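# Set wooden block over well centre on stick ring

## Task

Four desks, each with one arm fixed to it, surround a square opening (the well) that has nothing beneath it but the floor. In the scene frame the well's centre is at x = 0, y = 0, with its edges parallel to x and y. Approximate arm mounts in metres, with facing direction in degrees counter-clockwise from +x: arm1 at x=+0.22 y=+0.56 z=+0.72 facing -90; arm2 at x=-0.52 y=+0.50 z=+0.72 facing -90; arm3 at x=-0.22 y=-0.56 z=+0.72 facing +90; arm4 at x=+0.52 y=-0.50 z=+0.72 facing +90. A ring of wooden sticks is already laid across the well. Place the wooden block so that it rests with its centre above the well's centre; the block and sticks are allowed to hang out over the opening. Any number of arms may be used. The result only counts if it stays put without a robot holding it. Finish by opening the gripper and moving the arms away.

## Robot and tools

Robots: four identical i2rt Big YAM arms named arm1, arm2, arm3 and arm4. Each has six revolute joints, a two-finger gripper and a wrist camera that, with joints 1 and 6 at zero and the hand level and pointing forward, rides on top of the hand looking toward the fingertips. Reach is roughly 1.0 m from the joint1 axis. There is also a fixed room camera, cam_high. Occasionally a loose object may get a brief external nudge.

Frames: everything is in one shared scene frame with its origin on the floor and +z up; the well centre is x=0, y=0. The hand point is halfway between the fingertips; the hand's z axis runs along the fingers and the fingers close along its y axis. Foot poses are not printed.

execute_actions(actions, cameras): actions is a list holding one action or nothing (empty list just reports state and images). An action is an object keyed by arm name; under each arm goes "joints", an object of absolute joint targets (not offsets) by name, in radians except the gripper in metres. Ranges: joint1_rad -2.879 to 2.879 (rotation about the foot, positive counter-clockwise seen from above, 0 points the arm the way its foot faces); joint2_rad 0 to 3.141 (shoulder, 0 has the upper arm roughly level pointing back, increasing lifts it up then forward); joint3_rad 0 to 3.019 (elbow, 0 is fully folded, increasing opens it); joint4_rad -1.692 to 1.57 (hand pitch, positive tilts fingers up); joint5_rad -1.57 to 1.57 (sideways hand swing, positive toward the arm's right); joint6_rad -2.094 to 2.094 (hand roll, positive clockwise viewed from behind the hand); gripper_m 0 to 0.093 (fingertip gap). Done tolerances are ±0.045, ±0.14, ±0.09, ±0.055, ±0.03, ±0.035 rad and ±0.003 m respectively. All named motions start together and may finish at different moments; joints run at different speeds so the hand's path can curve widely. Omitted joints or arms may keep pushing toward earlier targets. Unknown keys or out-of-range numbers reject the whole call with no motion. No action runs past 15 s. cameras picks which images come back (options: arm1_cam_wrist, arm2_cam_wrist, arm3_cam_wrist, arm4_cam_wrist, cam_high, all); omitted, null or ["all"] gives every camera, [] gives none. The pictures line lists image order.

wait(seconds): 0 to 10 s of no new commands while the simulation runs; returns the same report as an empty action.

zoom_image(camera, region): a closer look at the latest full image from one camera; region is [x0, y0, x1, y1] in pixels from the top-left, at most 504 by 504.

read_manual(section): returns licence texts only; moves nothing.

finished_scene(scene): ends scene number 1 or 2 permanently after the last command is held, and tells you if the goal was met; the next scene's task arrives in its result. Replying with no tool call ends all remaining scenes. If resuming from a summary, first send an empty execute_actions to learn the current scene.

Reading results: joint_positions gives measured joints; joint torques are the drives' total output in joint order, noisy and offset, nonzero even unloaded. joint_status tells how each commanded motion ended: off_target (stopped short, may still push), contact_stop or time_out (target dropped and position held, though a timed-out joint may keep a target within 0.375, 0.375, 0.113, 0.225, 0.075, 0.3 rad of where it stands and keep pushing), not_followed (a self/inter-arm collision check withheld targets, shown with "joint command not followed" and a cause line; the gripper part still runs and the arm may retry the withheld targets later). on_its_own lists uncommanded behaviour; "held at" is the held target, not the position. To relieve a pushing joint, command its reported position. Very small changes may not move a joint, and a joint bearing a load droops. If any result reports a stop, later motion calls in the same reply are skipped.

Cameras: calibration lines give K, distortion and T_world_to_cam (scene to camera) in OpenCV style; wrist camera poses come from reported joints and can be noticeably off.

Avoid: the arms do not stop on contact and can press hard; a hard press between two arms ends the run, and hard hits are penalised. The anti-collision check can be late and ignores fingers, gripper bodies and wrist cameras. Dropping, slipping, slamming or knocking objects out of the work area is penalised (out-of-area ends the scene). Sustained loads heat motors: MOTOR HOT appears from 85 °C, and at 100 °C the arm goes limp and falls (OVER-TEMPERATURE FAULT, limit_stop_at_motor_heat in joint_status; resend targets afterwards). Heat partly carries into the next scene.

Each tool is called after "Call:" as name(argument=value, ...) on one line, values as JSON.

## Session

Call:
execute_actions(actions=[])

Scene clock: 0.00 s.
Joint torques (N m, as the arm reports them, + toward a larger angle): no reading
arm1.joint_positions: joint1_rad=-0.456 joint2_rad=+0.627 joint3_rad=+1.460 joint4_rad=-1.472 joint5_rad=+0.203 joint6_rad=-0.069 gripper_m=+0.095
arm1.joint_status: not commanded
arm1.hand: x=+0.1008 y=+0.3843 z=+1.2850 quat_wxyz=(-0.145, -0.758, -0.467, +0.432) (m; scene frame)
arm2.joint_positions: joint1_rad=-0.169 joint2_rad=+0.505 joint3_rad=+1.368 joint4_rad=-1.185 joint5_rad=-0.049 joint6_rad=-0.277 gripper_m=+0.094
arm2.joint_status: not commanded
arm2.hand: x=-0.5469 y=+0.2911 z=+1.3497 quat_wxyz=(-0.331, -0.529, -0.618, +0.477) (m; scene frame)
arm3.joint_positions: joint1_rad=-0.476 joint2_rad=+0.451 joint3_rad=+1.396 joint4_rad=-1.385 joint5_rad=-0.126 joint6_rad=-0.317 gripper_m=+0.095
arm3.joint_status: not commanded
arm3.hand: x=-0.1592 y=-0.4063 z=+1.2866 quat_wxyz=(-0.477, +0.561, -0.634, -0.235) (m; scene frame)
arm4.joint_positions: joint1_rad=-0.288 joint2_rad=+0.465 joint3_rad=+1.335 joint4_rad=-1.316 joint5_rad=-0.200 joint6_rad=-0.314 gripper_m=+0.095
arm4.joint_status: not commanded
arm4.hand: x=+0.5423 y=-0.3254 z=+1.3377 quat_wxyz=(-0.433, +0.635, -0.550, -0.325) (m; scene frame)
pictures: arm1_cam_wrist, arm2_cam_wrist, arm3_cam_wrist, arm4_cam_wrist, cam_high
Images, in order (width x height): arm1_cam_wrist 504x504, arm2_cam_wrist 504x504, arm3_cam_wrist 504x504, arm4_cam_wrist 504x504, cam_high 504x504.

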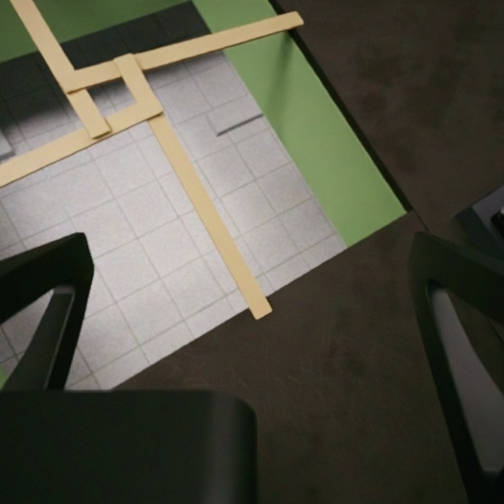

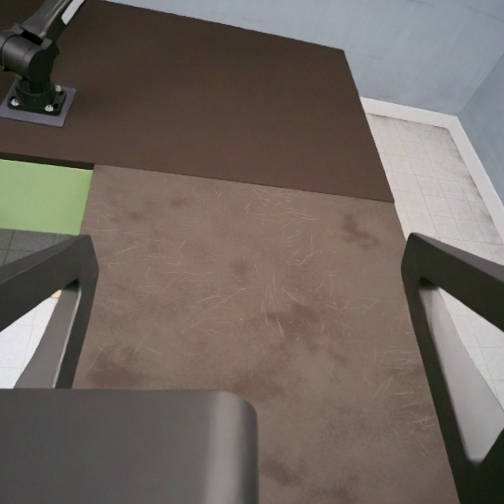

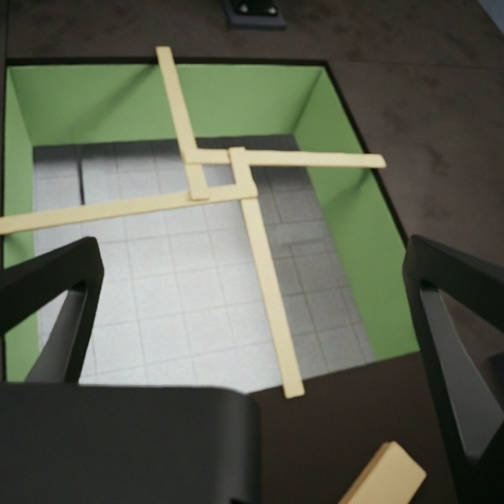

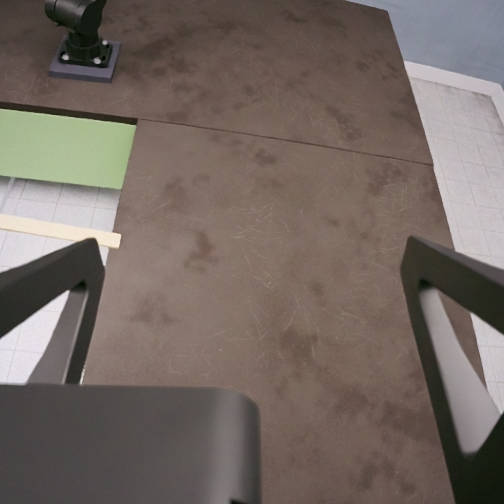

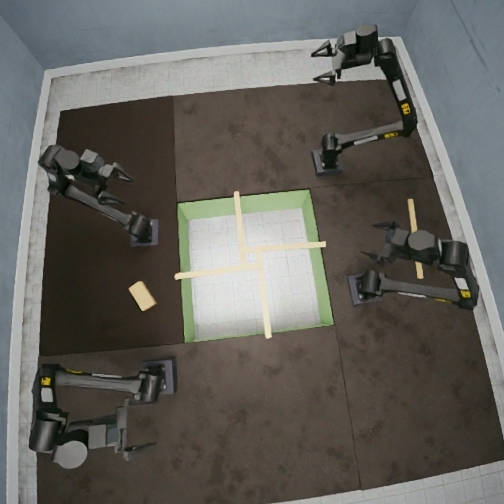

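Call:
zoom_image(camera="cam_high", region=[110,180,350,350])

Call:
zoom_image(camera="arm3_cam_wrist", region=[150,120,450,504])

Region (110, 180, 350, 350) of cam_high's 504x504 image, scaled by 2.100, with more detail than that image has; it fills the top 357 rows of this view, and the rest is white.

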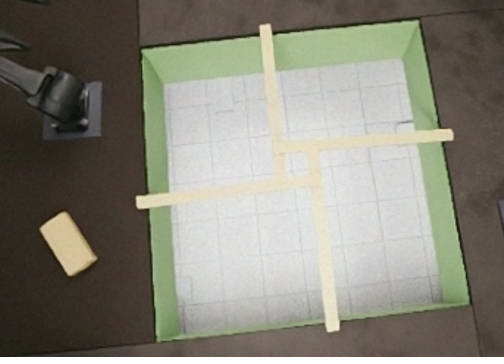

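Region (150, 120, 450, 504) of arm3_cam_wrist's 504x504 image, scaled by 1.312, with more detail than that image has; it fills the left 394 columns of this view, and the rest is white.

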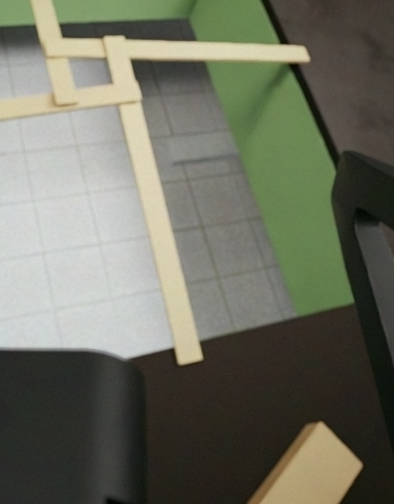

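Call:
execute_actions(actions=[{"arm3":{"joints":{"joint1_rad":-1.562,"joint2_rad":1.311,"joint3_rad":0.982,"joint4_rad":-1.242,"joint5_rad":0,"joint6_rad":-0.47,"gripper_m":0.093}}}], cameras=["arm3_cam_wrist","cam_high"])

Scene clock: 2.60 s.
Joint torques (N m, as the arm reports them, + toward a larger angle): arm1=[-0.05  1.22  9.28  1.64  0.08  0.04] | arm2=[ 1.33  1.93  8.09  2.5   0.04 -0.08] | arm3=[-0.5  -5.79  9.67  0.37 -0.03 -0.01] | arm4=[1.9  5.17 8.85 2.14 0.02 0.06]
arm1.joint_positions: joint1_rad=-0.456 joint2_rad=+0.627 joint3_rad=+1.460 joint4_rad=-1.472 joint5_rad=+0.203 joint6_rad=-0.069 gripper_m=+0.095
arm1.joint_status: not commanded
arm1.hand: x=+0.1008 y=+0.3843 z=+1.2850 quat_wxyz=(-0.145, -0.758, -0.467, +0.432) (m; scene frame)
arm2.joint_positions: joint1_rad=-0.169 joint2_rad=+0.505 joint3_rad=+1.368 joint4_rad=-1.185 joint5_rad=-0.049 joint6_rad=-0.277 gripper_m=+0.094
arm2.joint_status: not commanded
arm2.hand: x=-0.5469 y=+0.2911 z=+1.3497 quat_wxyz=(-0.331, -0.529, -0.618, +0.477) (m; scene frame)
arm3.joint_positions: joint1_rad=-1.559 joint2_rad=+1.291 joint3_rad=+0.975 joint4_rad=-1.244 joint5_rad=+0.000 joint6_rad=-0.457 gripper_m=+0.093
arm3.joint_status: all done
arm3.hand: x=+0.1306 y=-0.5704 z=+0.8767 quat_wxyz=(-0.005, +0.209, -0.978, +0.009) (m; scene frame)
arm4.joint_positions: joint1_rad=-0.288 joint2_rad=+0.465 joint3_rad=+1.335 joint4_rad=-1.316 joint5_rad=-0.200 joint6_rad=-0.314 gripper_m=+0.095
arm4.joint_status: not commanded
arm4.hand: x=+0.5423 y=-0.3254 z=+1.3377 quat_wxyz=(-0.433, +0.635, -0.550, -0.325) (m; scene frame)
pictures: arm3_cam_wrist, cam_high
camera_calibration (this result's frames):
arm3_cam_wrist: T_world_to_cam=[[0.39944, -0.916453, 0.0236838, -0.59826], [-0.762508, -0.317779, 0.563558, -0.57203], [-0.508948, -0.243167, -0.825737, 0.77592], [0, 0, 0, 1]] pos_world=[0.197695, -0.541378, 0.977247]
Images, in order (width x height): arm3_cam_wrist 504x504, cam_high 504x504.

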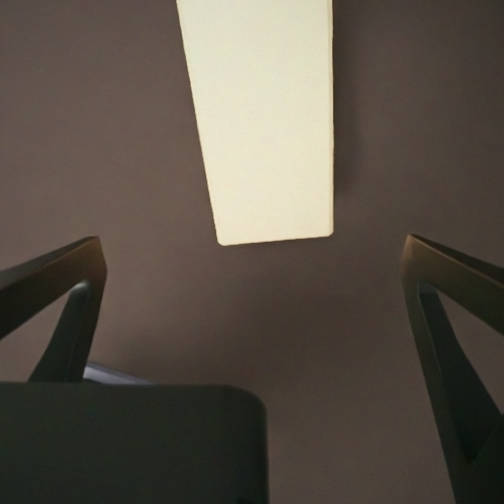

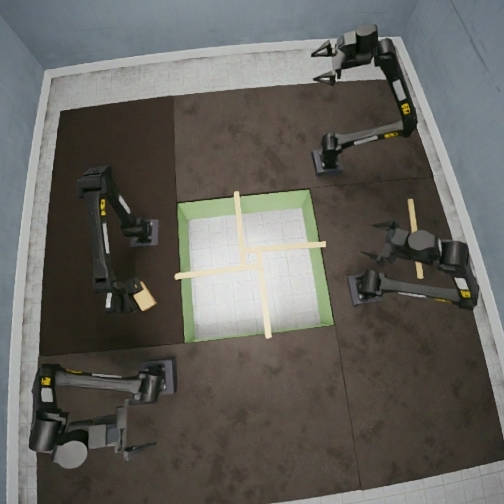

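Call:
execute_actions(actions=[{"arm3":{"joints":{"joint1_rad":-1.59,"joint2_rad":1.41,"joint3_rad":0.91,"joint4_rad":-1.07,"joint6_rad":-0.57}}}], cameras=["arm3_cam_wrist"])

Call:
execute_actions(actions=[{"arm3":{"joints":{"joint2_rad":1.52,"joint3_rad":0.815,"joint4_rad":-0.876}}}], cameras=["arm3_cam_wrist"])

Scene clock: 4.37 s.
Joint torques (N m, as the arm reports them, + toward a larger angle): arm1=[-0.45  1.13  9.16  1.49  0.08  0.07] | arm2=[ 1.34  1.98  8.1   2.4   0.04 -0.05] | arm3=[-0.79 -9.16  8.22  0.45 -0.03  0.01] | arm4=[1.98 5.19 8.86 2.18 0.02 0.04]
arm1.joint_positions: joint1_rad=-0.456 joint2_rad=+0.627 joint3_rad=+1.460 joint4_rad=-1.472 joint5_rad=+0.203 joint6_rad=-0.069 gripper_m=+0.095
arm1.joint_status: not commanded
arm1.hand: x=+0.1008 y=+0.3843 z=+1.2850 quat_wxyz=(-0.145, -0.758, -0.467, +0.432) (m; scene frame)
arm2.joint_positions: joint1_rad=-0.169 joint2_rad=+0.505 joint3_rad=+1.368 joint4_rad=-1.185 joint5_rad=-0.049 joint6_rad=-0.277 gripper_m=+0.094
arm2.joint_status: not commanded
arm2.hand: x=-0.5469 y=+0.2911 z=+1.3497 quat_wxyz=(-0.331, -0.529, -0.618, +0.477) (m; scene frame)
arm3.joint_positions: joint1_rad=-1.581 joint2_rad=+1.411 joint3_rad=+0.913 joint4_rad=-1.082 joint5_rad=+0.000 joint6_rad=-0.557 gripper_m=+0.093
arm3.joint_status: all done
arm3.hand: x=+0.1439 y=-0.5798 z=+0.8148 quat_wxyz=(+0.005, +0.247, -0.969, +0.006) (m; scene frame)
arm4.joint_positions: joint1_rad=-0.288 joint2_rad=+0.465 joint3_rad=+1.335 joint4_rad=-1.316 joint5_rad=-0.200 joint6_rad=-0.314 gripper_m=+0.095
arm4.joint_status: not commanded
arm4.hand: x=+0.5423 y=-0.3254 z=+1.3377 quat_wxyz=(-0.433, +0.635, -0.550, -0.325) (m; scene frame)
pictures: arm3_cam_wrist
camera_calibration (this result's frames):
arm3_cam_wrist: T_world_to_cam=[[0.469955, -0.882584, 0.013686, -0.593061], [-0.723084, -0.37604, 0.579434, -0.582381], [-0.506253, -0.282204, -0.814904, 0.697455], [0, 0, 0, 1]] pos_world=[0.21069, -0.5456, 0.913927]
Images, in order (width x height): arm3_cam_wrist 504x504.

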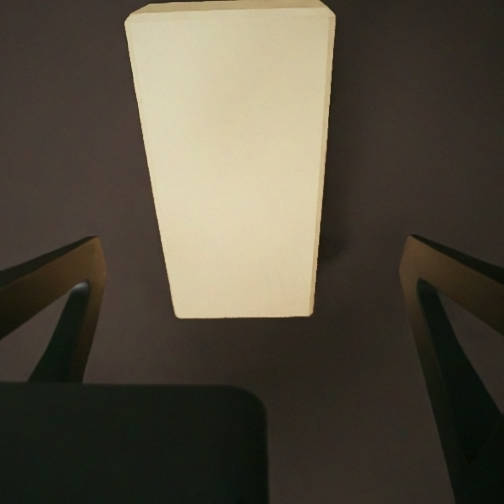

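Scene clock: 5.27 s.
Joint torques (N m, as the arm reports them, + toward a larger angle): arm1=[-0.28  1.07  9.21  1.59  0.08  0.08] | arm2=[ 1.37  2.36  8.06  2.53  0.06 -0.08] | arm3=[-1.08 -9.13  7.42  0.82 -0.08  0.04] | arm4=[1.72 5.33 8.84 2.2  0.02 0.06]
arm1.joint_positions: joint1_rad=-0.456 joint2_rad=+0.627 joint3_rad=+1.460 joint4_rad=-1.472 joint5_rad=+0.203 joint6_rad=-0.069 gripper_m=+0.095
arm1.joint_status: not commanded
arm1.hand: x=+0.1008 y=+0.3843 z=+1.2850 quat_wxyz=(-0.145, -0.758, -0.467, +0.432) (m; scene frame)
arm2.joint_positions: joint1_rad=-0.169 joint2_rad=+0.505 joint3_rad=+1.368 joint4_rad=-1.185 joint5_rad=-0.049 joint6_rad=-0.277 gripper_m=+0.094
arm2.joint_status: not commanded
arm2.hand: x=-0.5469 y=+0.2911 z=+1.3497 quat_wxyz=(-0.331, -0.529, -0.618, +0.477) (m; scene frame)
arm3.joint_positions: joint1_rad=-1.581 joint2_rad=+1.520 joint3_rad=+0.815 joint4_rad=-0.888 joint5_rad=+0.000 joint6_rad=-0.558 gripper_m=+0.093
arm3.joint_status: all done
arm3.hand: x=+0.1382 y=-0.5805 z=+0.7470 quat_wxyz=(+0.011, +0.248, -0.969, +0.004) (m; scene frame)
arm4.joint_positions: joint1_rad=-0.288 joint2_rad=+0.465 joint3_rad=+1.335 joint4_rad=-1.316 joint5_rad=-0.200 joint6_rad=-0.314 gripper_m=+0.095
arm4.joint_status: not commanded
arm4.hand: x=+0.5423 y=-0.3254 z=+1.3377 quat_wxyz=(-0.433, +0.635, -0.550, -0.325) (m; scene frame)
pictures: arm3_cam_wrist
camera_calibration (this result's frames):
arm3_cam_wrist: T_world_to_cam=[[0.470262, -0.882498, 0.00713541, -0.585117], [-0.715669, -0.376607, 0.588205, -0.555351], [-0.516402, -0.281717, -0.808681, 0.636111], [0, 0, 0, 1]] pos_world=[0.2062, -0.546311, 0.845246]
Images, in order (width x height): arm3_cam_wrist 504x504.

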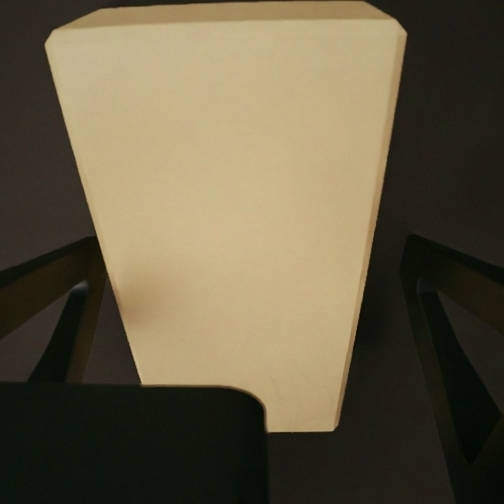

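Call:
execute_actions(actions=[{"arm3":{"joints":{"gripper_m":0.04}}}], cameras=["arm3_cam_wrist"])

Call:
execute_actions(actions=[{"arm3":{"joints":{"joint2_rad":1.311,"joint3_rad":0.982,"joint4_rad":-1.242}}}], cameras=["arm3_cam_wrist"])

Scene clock: 6.43 s.
Joint torques (N m, as the arm reports them, + toward a larger angle): arm1=[-0.17  0.93  9.27  1.65  0.06  0.08] | arm2=[ 1.38  2.39  8.09  2.34  0.02 -0.08] | arm3=[-1.34 -9.4   7.45  0.6   0.   -0.03] | arm4=[1.82 5.15 8.82 2.14 0.03 0.06]
arm1.joint_positions: joint1_rad=-0.456 joint2_rad=+0.627 joint3_rad=+1.460 joint4_rad=-1.472 joint5_rad=+0.203 joint6_rad=-0.069 gripper_m=+0.095
arm1.joint_status: not commanded
arm1.hand: x=+0.1008 y=+0.3843 z=+1.2850 quat_wxyz=(-0.145, -0.758, -0.467, +0.432) (m; scene frame)
arm2.joint_positions: joint1_rad=-0.169 joint2_rad=+0.505 joint3_rad=+1.368 joint4_rad=-1.185 joint5_rad=-0.049 joint6_rad=-0.277 gripper_m=+0.094
arm2.joint_status: not commanded
arm2.hand: x=-0.5469 y=+0.2911 z=+1.3497 quat_wxyz=(-0.331, -0.529, -0.618, +0.477) (m; scene frame)
arm3.joint_positions: joint1_rad=-1.581 joint2_rad=+1.520 joint3_rad=+0.815 joint4_rad=-0.887 joint5_rad=-0.002 joint6_rad=-0.559 gripper_m=+0.069
arm3.joint_status: gripper_m off_target (ended at +0.069, target +0.040)
arm3.hand: x=+0.1385 y=-0.5804 z=+0.7470 quat_wxyz=(+0.010, +0.248, -0.969, +0.004) (m; scene frame)
arm4.joint_positions: joint1_rad=-0.288 joint2_rad=+0.465 joint3_rad=+1.335 joint4_rad=-1.316 joint5_rad=-0.200 joint6_rad=-0.314 gripper_m=+0.095
arm4.joint_status: not commanded
arm4.hand: x=+0.5423 y=-0.3254 z=+1.3377 quat_wxyz=(-0.433, +0.635, -0.550, -0.325) (m; scene frame)
pictures: arm3_cam_wrist
camera_calibration (this result's frames):
arm3_cam_wrist: T_world_to_cam=[[0.470587, -0.882328, 0.0067386, -0.584861], [-0.716235, -0.377519, 0.58693, -0.554627], [-0.515321, -0.281028, -0.809609, 0.637209], [0, 0, 0, 1]] pos_world=[0.206352, -0.546348, 0.845359]
Images, in order (width x height): arm3_cam_wrist 504x504.

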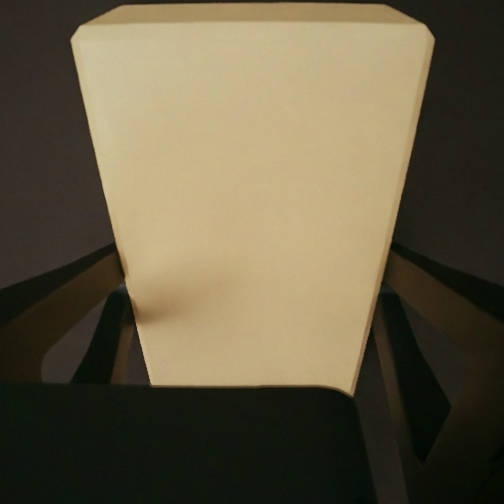

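Scene clock: 7.53 s.
Joint torques (N m, as the arm reports them, + toward a larger angle): arm1=[0.09 1.47 9.24 1.54 0.09 0.1 ] | arm2=[ 1.66  2.28  8.07  2.43  0.03 -0.08] | arm3=[-0.52 -6.56 11.53 -0.29 -0.03  0.1 ] | arm4=[1.84 5.24 8.84 2.18 0.02 0.05]
arm1.joint_positions: joint1_rad=-0.456 joint2_rad=+0.627 joint3_rad=+1.460 joint4_rad=-1.472 joint5_rad=+0.203 joint6_rad=-0.069 gripper_m=+0.095
arm1.joint_status: not commanded
arm1.hand: x=+0.1008 y=+0.3843 z=+1.2850 quat_wxyz=(-0.145, -0.758, -0.467, +0.432) (m; scene frame)
arm2.joint_positions: joint1_rad=-0.169 joint2_rad=+0.505 joint3_rad=+1.368 joint4_rad=-1.185 joint5_rad=-0.049 joint6_rad=-0.277 gripper_m=+0.094
arm2.joint_status: not commanded
arm2.hand: x=-0.5469 y=+0.2911 z=+1.3497 quat_wxyz=(-0.331, -0.529, -0.618, +0.477) (m; scene frame)
arm3.joint_positions: joint1_rad=-1.581 joint2_rad=+1.297 joint3_rad=+0.952 joint4_rad=-1.230 joint5_rad=-0.002 joint6_rad=-0.559 gripper_m=+0.069
arm3.joint_status: all done
arm3.hand: x=+0.1253 y=-0.5779 z=+0.8664 quat_wxyz=(+0.002, +0.248, -0.969, +0.006) (m; scene frame)
arm4.joint_positions: joint1_rad=-0.288 joint2_rad=+0.465 joint3_rad=+1.335 joint4_rad=-1.316 joint5_rad=-0.200 joint6_rad=-0.314 gripper_m=+0.095
arm4.joint_status: not commanded
arm4.hand: x=+0.5423 y=-0.3254 z=+1.3377 quat_wxyz=(-0.433, +0.635, -0.550, -0.325) (m; scene frame)
pictures: arm3_cam_wrist
camera_calibration (this result's frames):
arm3_cam_wrist: T_world_to_cam=[[0.470615, -0.882206, 0.0152787, -0.584601], [-0.725663, -0.37714, 0.575482, -0.621931], [-0.501931, -0.281918, -0.817672, 0.732634], [0, 0, 0, 1]] pos_world=[0.191542, -0.543751, 0.965896]
Images, in order (width x height): arm3_cam_wrist 504x504.

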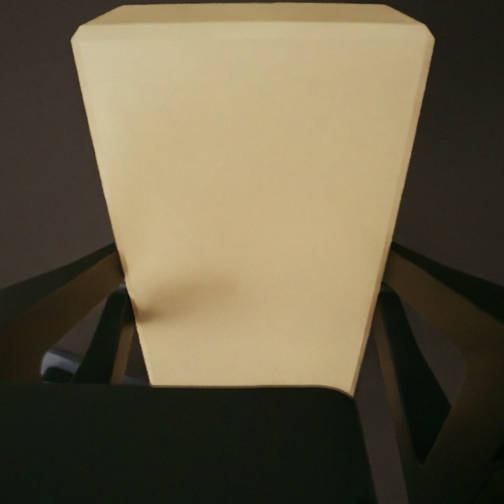

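Call:
execute_actions(actions=[{"arm3":{"joints":{"joint1_rad":-0.328,"joint2_rad":1.6,"joint3_rad":1.5,"joint4_rad":-1.47,"joint6_rad":0.415}}}], cameras=[])

Call:
execute_actions(actions=[{"arm3":{"joints":{"joint2_rad":1.972,"joint3_rad":1.79,"joint4_rad":-1.372}}}], cameras=["arm3_cam_wrist","cam_high","arm1_cam_wrist"])

Scene clock: 11.13 s.
Joint torques (N m, as the arm reports them, + toward a larger angle): arm1=[-0.28  1.47  9.29  1.64  0.09  0.05] | arm2=[ 1.78  2.32  8.01  2.56  0.09 -0.03] | arm3=[ -0.78 -15.3   12.17  -0.26   0.09   0.3 ] | arm4=[1.79 5.08 8.79 2.21 0.01 0.06]
arm1.joint_positions: joint1_rad=-0.456 joint2_rad=+0.627 joint3_rad=+1.460 joint4_rad=-1.472 joint5_rad=+0.203 joint6_rad=-0.069 gripper_m=+0.095
arm1.joint_status: not commanded
arm1.hand: x=+0.1008 y=+0.3843 z=+1.2850 quat_wxyz=(-0.145, -0.758, -0.467, +0.432) (m; scene frame)
arm2.joint_positions: joint1_rad=-0.169 joint2_rad=+0.505 joint3_rad=+1.368 joint4_rad=-1.185 joint5_rad=-0.049 joint6_rad=-0.277 gripper_m=+0.094
arm2.joint_status: not commanded
arm2.hand: x=-0.5469 y=+0.2911 z=+1.3497 quat_wxyz=(-0.331, -0.529, -0.618, +0.477) (m; scene frame)
arm3.joint_positions: joint1_rad=-0.327 joint2_rad=+1.617 joint3_rad=+1.467 joint4_rad=-1.458 joint5_rad=-0.002 joint6_rad=+0.402 gripper_m=+0.069
arm3.joint_status: all done
arm3.hand: x=-0.0438 y=-0.1142 z=+0.9237 quat_wxyz=(+0.015, +0.387, -0.922, +0.020) (m; scene frame)
arm4.joint_positions: joint1_rad=-0.288 joint2_rad=+0.465 joint3_rad=+1.335 joint4_rad=-1.316 joint5_rad=-0.200 joint6_rad=-0.314 gripper_m=+0.095
arm4.joint_status: not commanded
arm4.hand: x=+0.5423 y=-0.3254 z=+1.3377 quat_wxyz=(-0.433, +0.635, -0.550, -0.325) (m; scene frame)
pictures: none
No camera images: the call's "cameras" was empty. Leave "cameras" out to get every camera's image.

Scene clock: 12.33 s.
Joint torques (N m, as the arm reports them, + toward a larger angle): arm1=[-0.01  1.14  9.22  1.64  0.09  0.08] | arm2=[ 0.96  2.58  7.96  2.46  0.03 -0.03] | arm3=[  0.   -20.    13.59   0.39   0.06   0.25] | arm4=[2.03 5.16 8.85 2.19 0.01 0.05]
arm1.joint_positions: joint1_rad=-0.456 joint2_rad=+0.627 joint3_rad=+1.460 joint4_rad=-1.472 joint5_rad=+0.203 joint6_rad=-0.069 gripper_m=+0.095
arm1.joint_status: not commanded
arm1.hand: x=+0.1008 y=+0.3843 z=+1.2850 quat_wxyz=(-0.145, -0.758, -0.467, +0.432) (m; scene frame)
arm2.joint_positions: joint1_rad=-0.169 joint2_rad=+0.505 joint3_rad=+1.368 joint4_rad=-1.185 joint5_rad=-0.049 joint6_rad=-0.277 gripper_m=+0.094
arm2.joint_status: not commanded
arm2.hand: x=-0.5469 y=+0.2911 z=+1.3497 quat_wxyz=(-0.331, -0.529, -0.618, +0.477) (m; scene frame)
arm3.joint_positions: joint1_rad=-0.327 joint2_rad=+1.994 joint3_rad=+1.737 joint4_rad=-1.373 joint5_rad=-0.002 joint6_rad=+0.403 gripper_m=+0.069
arm3.joint_status: all done
arm3.hand: x=-0.0003 y=-0.0055 z=+0.8243 quat_wxyz=(+0.023, +0.386, -0.922, +0.028) (m; scene frame)
arm4.joint_positions: joint1_rad=-0.288 joint2_rad=+0.465 joint3_rad=+1.335 joint4_rad=-1.316 joint5_rad=-0.200 joint6_rad=-0.314 gripper_m=+0.095
arm4.joint_status: not commanded
arm4.hand: x=+0.5423 y=-0.3254 z=+1.3377 quat_wxyz=(-0.433, +0.635, -0.550, -0.325) (m; scene frame)
pictures: arm1_cam_wrist, arm3_cam_wrist, cam_high
camera_calibration (this result's frames):
arm3_cam_wrist: T_world_to_cam=[[0.705616, -0.707523, 0.0389617, -0.0382969], [-0.572257, -0.536563, 0.620179, -0.510576], [-0.417885, -0.459904, -0.783492, 0.767377], [0, 0, 0, 1]] pos_world=[0.0555178, 0.0518679, 0.919374]
Images, in order (width x height): arm1_cam_wrist 504x504, arm3_cam_wrist 504x504, cam_high 504x504.

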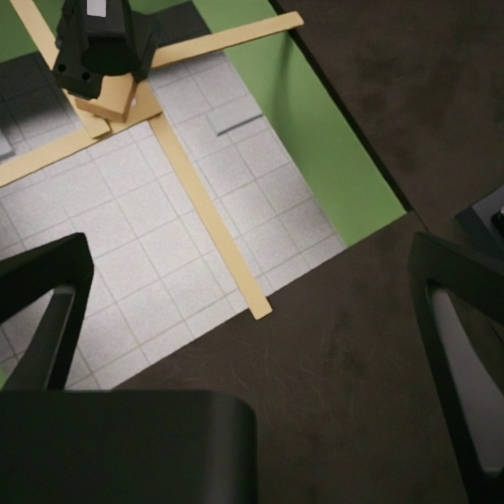

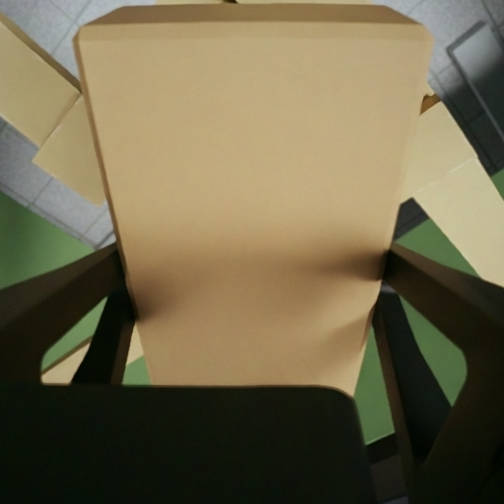

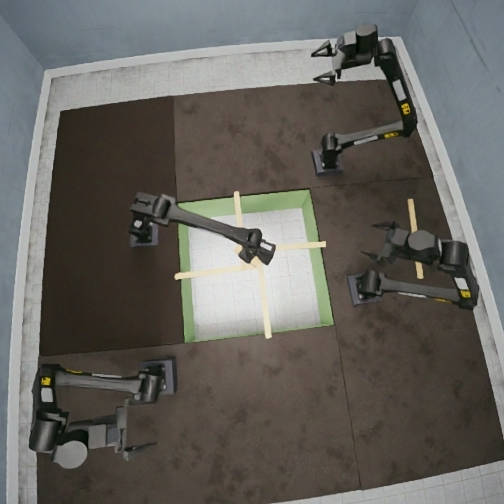

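Call:
execute_actions(actions=[{"arm3":{"joints":{"joint2_rad":2.0,"joint3_rad":1.73,"joint4_rad":-1.25}}}], cameras=["arm3_cam_wrist","arm1_cam_wrist"])

Call:
zoom_image(camera="arm1_cam_wrist", region=[20,0,220,180])

Scene clock: 13.40 s.
Joint torques (N m, as the arm reports them, + toward a larger angle): arm1=[-0.11  1.45  9.21  1.58  0.08  0.09] | arm2=[ 1.11  2.13  8.22  2.52  0.05 -0.06] | arm3=[ -0.76 -18.99   9.06   0.7    0.08   0.2 ] | arm4=[1.88 5.41 8.85 2.18 0.01 0.03]
arm1.joint_positions: joint1_rad=-0.456 joint2_rad=+0.627 joint3_rad=+1.460 joint4_rad=-1.472 joint5_rad=+0.203 joint6_rad=-0.069 gripper_m=+0.095
arm1.joint_status: not commanded
arm1.hand: x=+0.1008 y=+0.3843 z=+1.2850 quat_wxyz=(-0.145, -0.758, -0.467, +0.432) (m; scene frame)
arm2.joint_positions: joint1_rad=-0.169 joint2_rad=+0.505 joint3_rad=+1.368 joint4_rad=-1.185 joint5_rad=-0.049 joint6_rad=-0.277 gripper_m=+0.094
arm2.joint_status: not commanded
arm2.hand: x=-0.5469 y=+0.2911 z=+1.3497 quat_wxyz=(-0.331, -0.529, -0.618, +0.477) (m; scene frame)
arm3.joint_positions: joint1_rad=-0.327 joint2_rad=+1.994 joint3_rad=+1.737 joint4_rad=-1.263 joint5_rad=-0.002 joint6_rad=+0.403 gripper_m=+0.069
arm3.joint_status: all done
arm3.hand: x=+0.0095 y=+0.0197 z=+0.8238 quat_wxyz=(-0.015, +0.387, -0.922, -0.012) (m; scene frame)
arm4.joint_positions: joint1_rad=-0.288 joint2_rad=+0.465 joint3_rad=+1.335 joint4_rad=-1.316 joint5_rad=-0.200 joint6_rad=-0.314 gripper_m=+0.095
arm4.joint_status: not commanded
arm4.hand: x=+0.5423 y=-0.3254 z=+1.3377 quat_wxyz=(-0.433, +0.635, -0.550, -0.325) (m; scene frame)
pictures: arm1_cam_wrist, arm3_cam_wrist
camera_calibration (this result's frames):
arm3_cam_wrist: T_world_to_cam=[[0.70557, -0.708621, -0.00520337, 0.00895049], [-0.595016, -0.596411, 0.538749, -0.422675], [-0.384872, -0.377029, -0.84245, 0.8293], [0, 0, 0, 1]] pos_world=[0.0613611, 0.0669253, 0.926406]
Images, in order (width x height): arm1_cam_wrist 504x504, arm3_cam_wrist 504x504.

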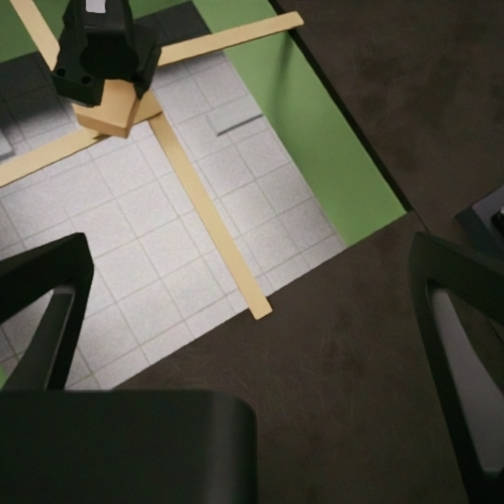

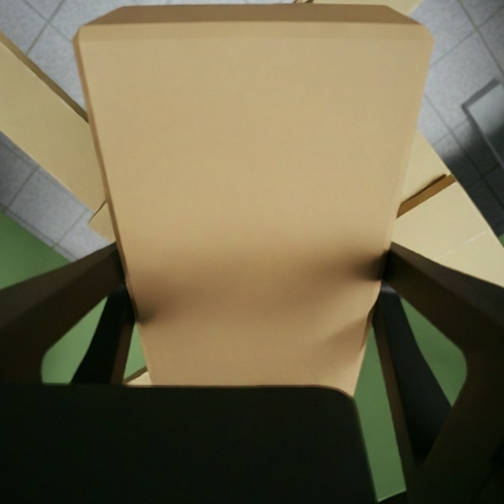

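Region (20, 0, 220, 180) of arm1_cam_wrist's 504x504 image, scaled by 2.520, with more detail than that image has; it fills the top 454 rows of this view, and the rest is white.

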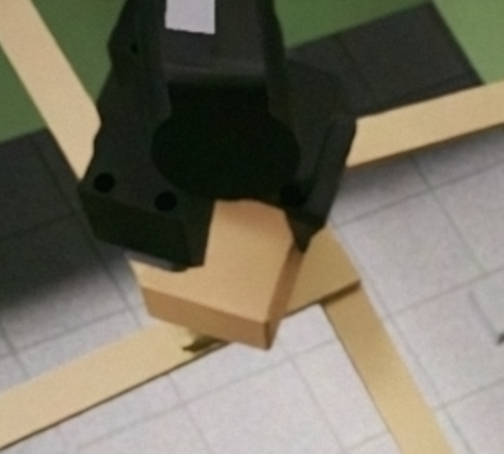

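Call:
execute_actions(actions=[{"arm3":{"joints":{"joint2_rad":2.02,"joint3_rad":1.685}}}], cameras=["arm3_cam_wrist","arm1_cam_wrist"])

Scene clock: 14.50 s.
Joint torques (N m, as the arm reports them, + toward a larger angle): arm1=[-0.48  1.15  9.29  1.6   0.11  0.08] | arm2=[ 1.07  2.3   7.99  2.36  0.03 -0.05] | arm3=[ -0.19 -17.57   9.12   0.71   0.07   0.28] | arm4=[1.82 5.22 8.88 2.18 0.02 0.06]
arm1.joint_positions: joint1_rad=-0.456 joint2_rad=+0.627 joint3_rad=+1.460 joint4_rad=-1.472 joint5_rad=+0.203 joint6_rad=-0.069 gripper_m=+0.095
arm1.joint_status: not commanded
arm1.hand: x=+0.1008 y=+0.3843 z=+1.2850 quat_wxyz=(-0.145, -0.758, -0.467, +0.432) (m; scene frame)
arm2.joint_positions: joint1_rad=-0.169 joint2_rad=+0.505 joint3_rad=+1.368 joint4_rad=-1.185 joint5_rad=-0.049 joint6_rad=-0.277 gripper_m=+0.094
arm2.joint_status: not commanded
arm2.hand: x=-0.5469 y=+0.2911 z=+1.3497 quat_wxyz=(-0.331, -0.529, -0.618, +0.477) (m; scene frame)
arm3.joint_positions: joint1_rad=-0.327 joint2_rad=+2.000 joint3_rad=+1.687 joint4_rad=-1.258 joint5_rad=-0.002 joint6_rad=+0.403 gripper_m=+0.069
arm3.joint_status: all done
arm3.hand: x=+0.0035 y=+0.0038 z=+0.8023 quat_wxyz=(+0.002, +0.387, -0.922, +0.007) (m; scene frame)
arm4.joint_positions: joint1_rad=-0.288 joint2_rad=+0.465 joint3_rad=+1.335 joint4_rad=-1.316 joint5_rad=-0.200 joint6_rad=-0.314 gripper_m=+0.095
arm4.joint_status: not commanded
arm4.hand: x=+0.5423 y=-0.3254 z=+1.3377 quat_wxyz=(-0.433, +0.635, -0.550, -0.325) (m; scene frame)
pictures: arm1_cam_wrist, arm3_cam_wrist
camera_calibration (this result's frames):
arm3_cam_wrist: T_world_to_cam=[[0.705369, -0.708669, 0.0155548, -0.0148696], [-0.585121, -0.569729, 0.577098, -0.455028], [-0.40011, -0.416169, -0.816527, 0.782266], [0, 0, 0, 1]] pos_world=[0.0572345, 0.0557744, 0.901568]
Images, in order (width x height): arm1_cam_wrist 504x504, arm3_cam_wrist 504x504.

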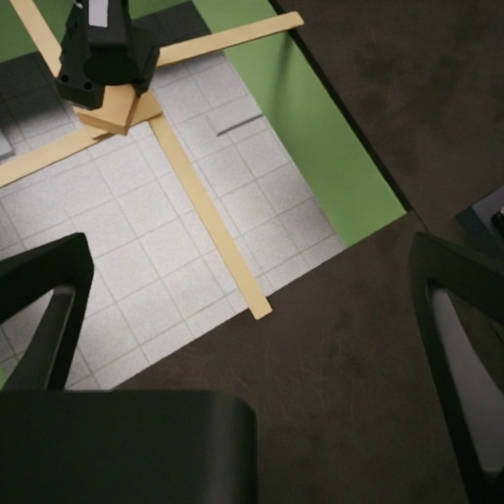

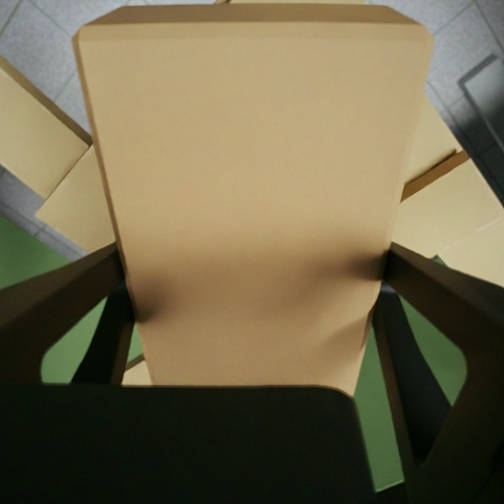

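Call:
execute_actions(actions=[{"arm3":{"joints":{"joint1_rad":-0.347,"joint2_rad":2.037}}}], cameras=["arm3_cam_wrist"])

Scene clock: 15.27 s.
Joint torques (N m, as the arm reports them, + toward a larger angle): arm1=[-0.6   1.12  9.16  1.73  0.11  0.08] | arm2=[ 0.8   2.33  8.05  2.58  0.04 -0.05] | arm3=[ -1.76 -16.03   9.05   0.46   0.06   0.24] | arm4=[1.85 5.29 8.86 2.14 0.03 0.05]
arm1.joint_positions: joint1_rad=-0.456 joint2_rad=+0.627 joint3_rad=+1.460 joint4_rad=-1.472 joint5_rad=+0.203 joint6_rad=-0.069 gripper_m=+0.095
arm1.joint_status: not commanded
arm1.hand: x=+0.1008 y=+0.3843 z=+1.2850 quat_wxyz=(-0.145, -0.758, -0.467, +0.432) (m; scene frame)
arm2.joint_positions: joint1_rad=-0.169 joint2_rad=+0.505 joint3_rad=+1.368 joint4_rad=-1.185 joint5_rad=-0.049 joint6_rad=-0.277 gripper_m=+0.094
arm2.joint_status: not commanded
arm2.hand: x=-0.5469 y=+0.2911 z=+1.3497 quat_wxyz=(-0.331, -0.529, -0.618, +0.477) (m; scene frame)
arm3.joint_positions: joint1_rad=-0.327 joint2_rad=+2.000 joint3_rad=+1.687 joint4_rad=-1.258 joint5_rad=-0.002 joint6_rad=+0.403 gripper_m=+0.069
arm3.joint_status: all done
arm3.hand: x=+0.0038 y=+0.0037 z=+0.8023 quat_wxyz=(+0.002, +0.386, -0.922, +0.007) (m; scene frame)
arm4.joint_positions: joint1_rad=-0.288 joint2_rad=+0.465 joint3_rad=+1.335 joint4_rad=-1.316 joint5_rad=-0.200 joint6_rad=-0.314 gripper_m=+0.095
arm4.joint_status: not commanded
arm4.hand: x=+0.5423 y=-0.3254 z=+1.3377 quat_wxyz=(-0.433, +0.635, -0.550, -0.325) (m; scene frame)
pictures: arm3_cam_wrist
camera_calibration (this result's frames):
arm3_cam_wrist: T_world_to_cam=[[0.705099, -0.708938, 0.015558, -0.0150812], [-0.585341, -0.569506, 0.577094, -0.454948], [-0.400264, -0.416015, -0.816529, 0.78232], [0, 0, 0, 1]] pos_world=[0.0574683, 0.0556695, 0.90157]
Images, in order (width x height): arm3_cam_wrist 504x504.

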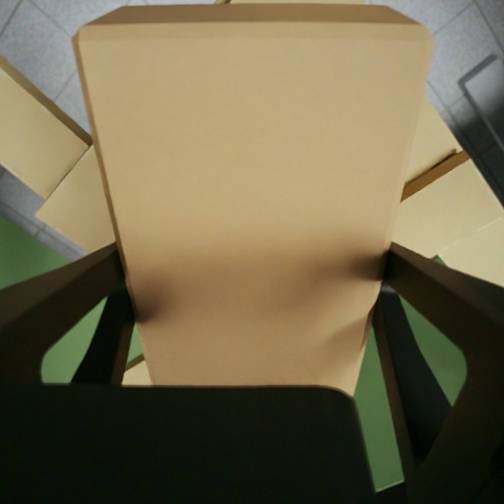

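Call:
execute_actions(actions=[{"arm3":{"joints":{"joint1_rad":-0.327,"joint2_rad":2.005,"gripper_m":0.074}}}], cameras=["arm3_cam_wrist"])

Scene clock: 16.07 s.
Joint torques (N m, as the arm reports them, + toward a larger angle): arm1=[-0.27  1.07  9.27  1.57  0.1   0.09] | arm2=[ 0.75  3.33  8.31  2.44  0.03 -0.1 ] | arm3=[  0.3  -17.87   9.19   0.61   0.09   0.25] | arm4=[1.84 5.12 8.87 2.15 0.03 0.05]
arm1.joint_positions: joint1_rad=-0.456 joint2_rad=+0.627 joint3_rad=+1.460 joint4_rad=-1.472 joint5_rad=+0.203 joint6_rad=-0.069 gripper_m=+0.095
arm1.joint_status: not commanded
arm1.hand: x=+0.1008 y=+0.3843 z=+1.2850 quat_wxyz=(-0.145, -0.758, -0.467, +0.432) (m; scene frame)
arm2.joint_positions: joint1_rad=-0.169 joint2_rad=+0.505 joint3_rad=+1.368 joint4_rad=-1.185 joint5_rad=-0.049 joint6_rad=-0.277 gripper_m=+0.094
arm2.joint_status: not commanded
arm2.hand: x=-0.5469 y=+0.2911 z=+1.3497 quat_wxyz=(-0.331, -0.529, -0.618, +0.477) (m; scene frame)
arm3.joint_positions: joint1_rad=-0.327 joint2_rad=+2.000 joint3_rad=+1.687 joint4_rad=-1.258 joint5_rad=-0.002 joint6_rad=+0.403 gripper_m=+0.074
arm3.joint_status: all done
arm3.hand: x=+0.0038 y=+0.0037 z=+0.8023 quat_wxyz=(+0.002, +0.386, -0.922, +0.007) (m; scene frame)
arm4.joint_positions: joint1_rad=-0.288 joint2_rad=+0.465 joint3_rad=+1.335 joint4_rad=-1.316 joint5_rad=-0.200 joint6_rad=-0.314 gripper_m=+0.095
arm4.joint_status: not commanded
arm4.hand: x=+0.5423 y=-0.3254 z=+1.3377 quat_wxyz=(-0.433, +0.635, -0.550, -0.325) (m; scene frame)
pictures: arm3_cam_wrist
camera_calibration (this result's frames):
arm3_cam_wrist: T_world_to_cam=[[0.705099, -0.708938, 0.015558, -0.0150812], [-0.585341, -0.569506, 0.577094, -0.454948], [-0.400264, -0.416015, -0.816529, 0.78232], [0, 0, 0, 1]] pos_world=[0.0574683, 0.0556695, 0.90157]
Images, in order (width x height): arm3_cam_wrist 504x504.

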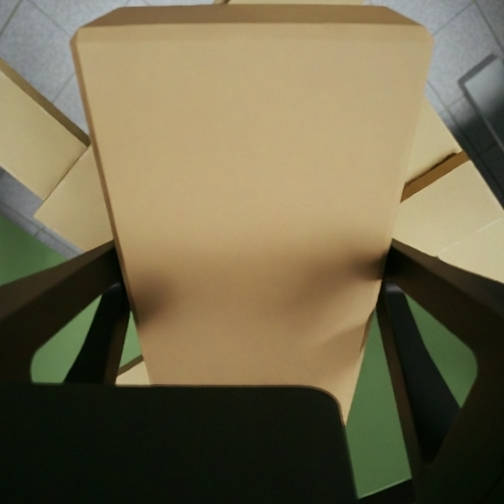

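It was resting on the ring. Open and lift.

Call:
execute_actions(actions=[{"arm3":{"joints":{"gripper_m":0.088,"joint2_rad":1.85}}}], cameras=["arm3_cam_wrist"])

Call:
execute_actions(actions=[{"arm3":{"joints":{"joint2_rad":1.2,"joint3_rad":1.3}}}], cameras=["cam_high","arm1_cam_wrist"])

Call:
zoom_image(camera="cam_high", region=[170,180,350,350])

Scene clock: 17.50 s.
Joint torques (N m, as the arm reports them, + toward a larger angle): arm1=[-0.16  1.21  9.31  1.58  0.07  0.07] | arm2=[ 1.52  2.09  8.18  2.38  0.06 -0.03] | arm3=[ -0.17 -14.81   9.78   1.01   0.07   0.19] | arm4=[1.93 5.38 8.88 2.2  0.02 0.05]
arm1.joint_positions: joint1_rad=-0.456 joint2_rad=+0.627 joint3_rad=+1.460 joint4_rad=-1.472 joint5_rad=+0.203 joint6_rad=-0.069 gripper_m=+0.095
arm1.joint_status: not commanded
arm1.hand: x=+0.1008 y=+0.3843 z=+1.2850 quat_wxyz=(-0.145, -0.758, -0.467, +0.432) (m; scene frame)
arm2.joint_positions: joint1_rad=-0.169 joint2_rad=+0.505 joint3_rad=+1.368 joint4_rad=-1.185 joint5_rad=-0.049 joint6_rad=-0.277 gripper_m=+0.094
arm2.joint_status: not commanded
arm2.hand: x=-0.5469 y=+0.2911 z=+1.3497 quat_wxyz=(-0.331, -0.529, -0.618, +0.477) (m; scene frame)
arm3.joint_positions: joint1_rad=-0.327 joint2_rad=+1.823 joint3_rad=+1.687 joint4_rad=-1.258 joint5_rad=-0.002 joint6_rad=+0.403 gripper_m=+0.088
arm3.joint_status: all done
arm3.hand: x=+0.0032 y=+0.0045 z=+0.9051 quat_wxyz=(-0.059, +0.386, -0.919, -0.056) (m; scene frame)
arm4.joint_positions: joint1_rad=-0.288 joint2_rad=+0.465 joint3_rad=+1.335 joint4_rad=-1.316 joint5_rad=-0.200 joint6_rad=-0.314 gripper_m=+0.095
arm4.joint_status: not commanded
arm4.hand: x=+0.5423 y=-0.3254 z=+1.3377 quat_wxyz=(-0.433, +0.635, -0.550, -0.325) (m; scene frame)
pictures: arm3_cam_wrist
camera_calibration (this result's frames):
arm3_cam_wrist: T_world_to_cam=[[0.70739, -0.704674, -0.0550908, 0.0482355], [-0.617225, -0.65382, 0.437668, -0.387475], [-0.344432, -0.275598, -0.897447, 0.938857], [0, 0, 0, 1]] pos_world=[0.0500923, 0.0393988, 1.01482]
Images, in order (width x height): arm3_cam_wrist 504x504.

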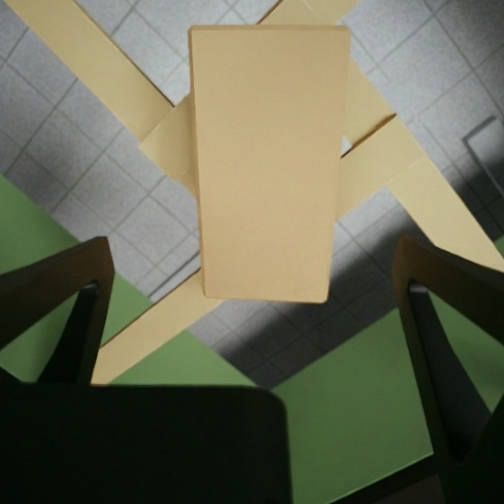

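Scene clock: 19.07 s.
Joint torques (N m, as the arm reports them, + toward a larger angle): arm1=[-0.18  1.22  9.36  1.54  0.1   0.06] | arm2=[ 1.38  2.26  8.07  2.61  0.05 -0.07] | arm3=[-0.13 -7.02  9.76  1.27  0.09  0.27] | arm4=[1.76 5.35 8.83 2.23 0.02 0.05]
arm1.joint_positions: joint1_rad=-0.456 joint2_rad=+0.627 joint3_rad=+1.460 joint4_rad=-1.472 joint5_rad=+0.203 joint6_rad=-0.069 gripper_m=+0.095
arm1.joint_status: not commanded
arm1.hand: x=+0.1008 y=+0.3843 z=+1.2850 quat_wxyz=(-0.145, -0.758, -0.467, +0.432) (m; scene frame)
arm2.joint_positions: joint1_rad=-0.169 joint2_rad=+0.505 joint3_rad=+1.368 joint4_rad=-1.185 joint5_rad=-0.049 joint6_rad=-0.277 gripper_m=+0.094
arm2.joint_status: not commanded
arm2.hand: x=-0.5469 y=+0.2911 z=+1.3497 quat_wxyz=(-0.331, -0.529, -0.618, +0.477) (m; scene frame)
arm3.joint_positions: joint1_rad=-0.327 joint2_rad=+1.185 joint3_rad=+1.309 joint4_rad=-1.254 joint5_rad=-0.002 joint6_rad=+0.403 gripper_m=+0.088
arm3.joint_status: all done
arm3.hand: x=-0.0621 y=-0.1585 z=+1.0530 quat_wxyz=(-0.150, +0.379, -0.901, -0.150) (m; scene frame)
arm4.joint_positions: joint1_rad=-0.288 joint2_rad=+0.465 joint3_rad=+1.335 joint4_rad=-1.316 joint5_rad=-0.200 joint6_rad=-0.314 gripper_m=+0.095
arm4.joint_status: not commanded
arm4.hand: x=+0.5423 y=-0.3254 z=+1.3377 quat_wxyz=(-0.433, +0.635, -0.550, -0.325) (m; scene frame)
pictures: arm1_cam_wrist, cam_high
Images, in order (width x height): arm1_cam_wrist 504x504, cam_high 504x504.

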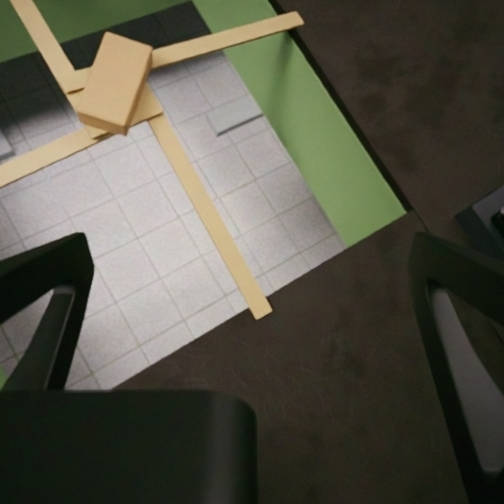

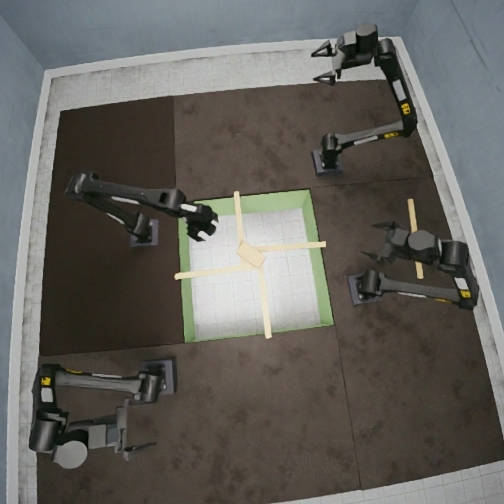

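Region (170, 180, 350, 350) of cam_high's 504x504 image, scaled by 2.800, with more detail than that image has.

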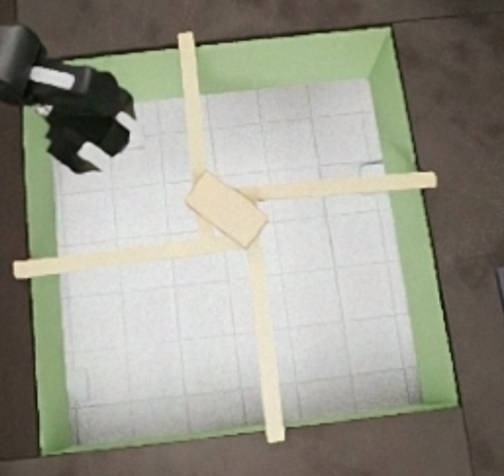

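Call:
finished_scene(scene=1)

The scene is finished: the task was done.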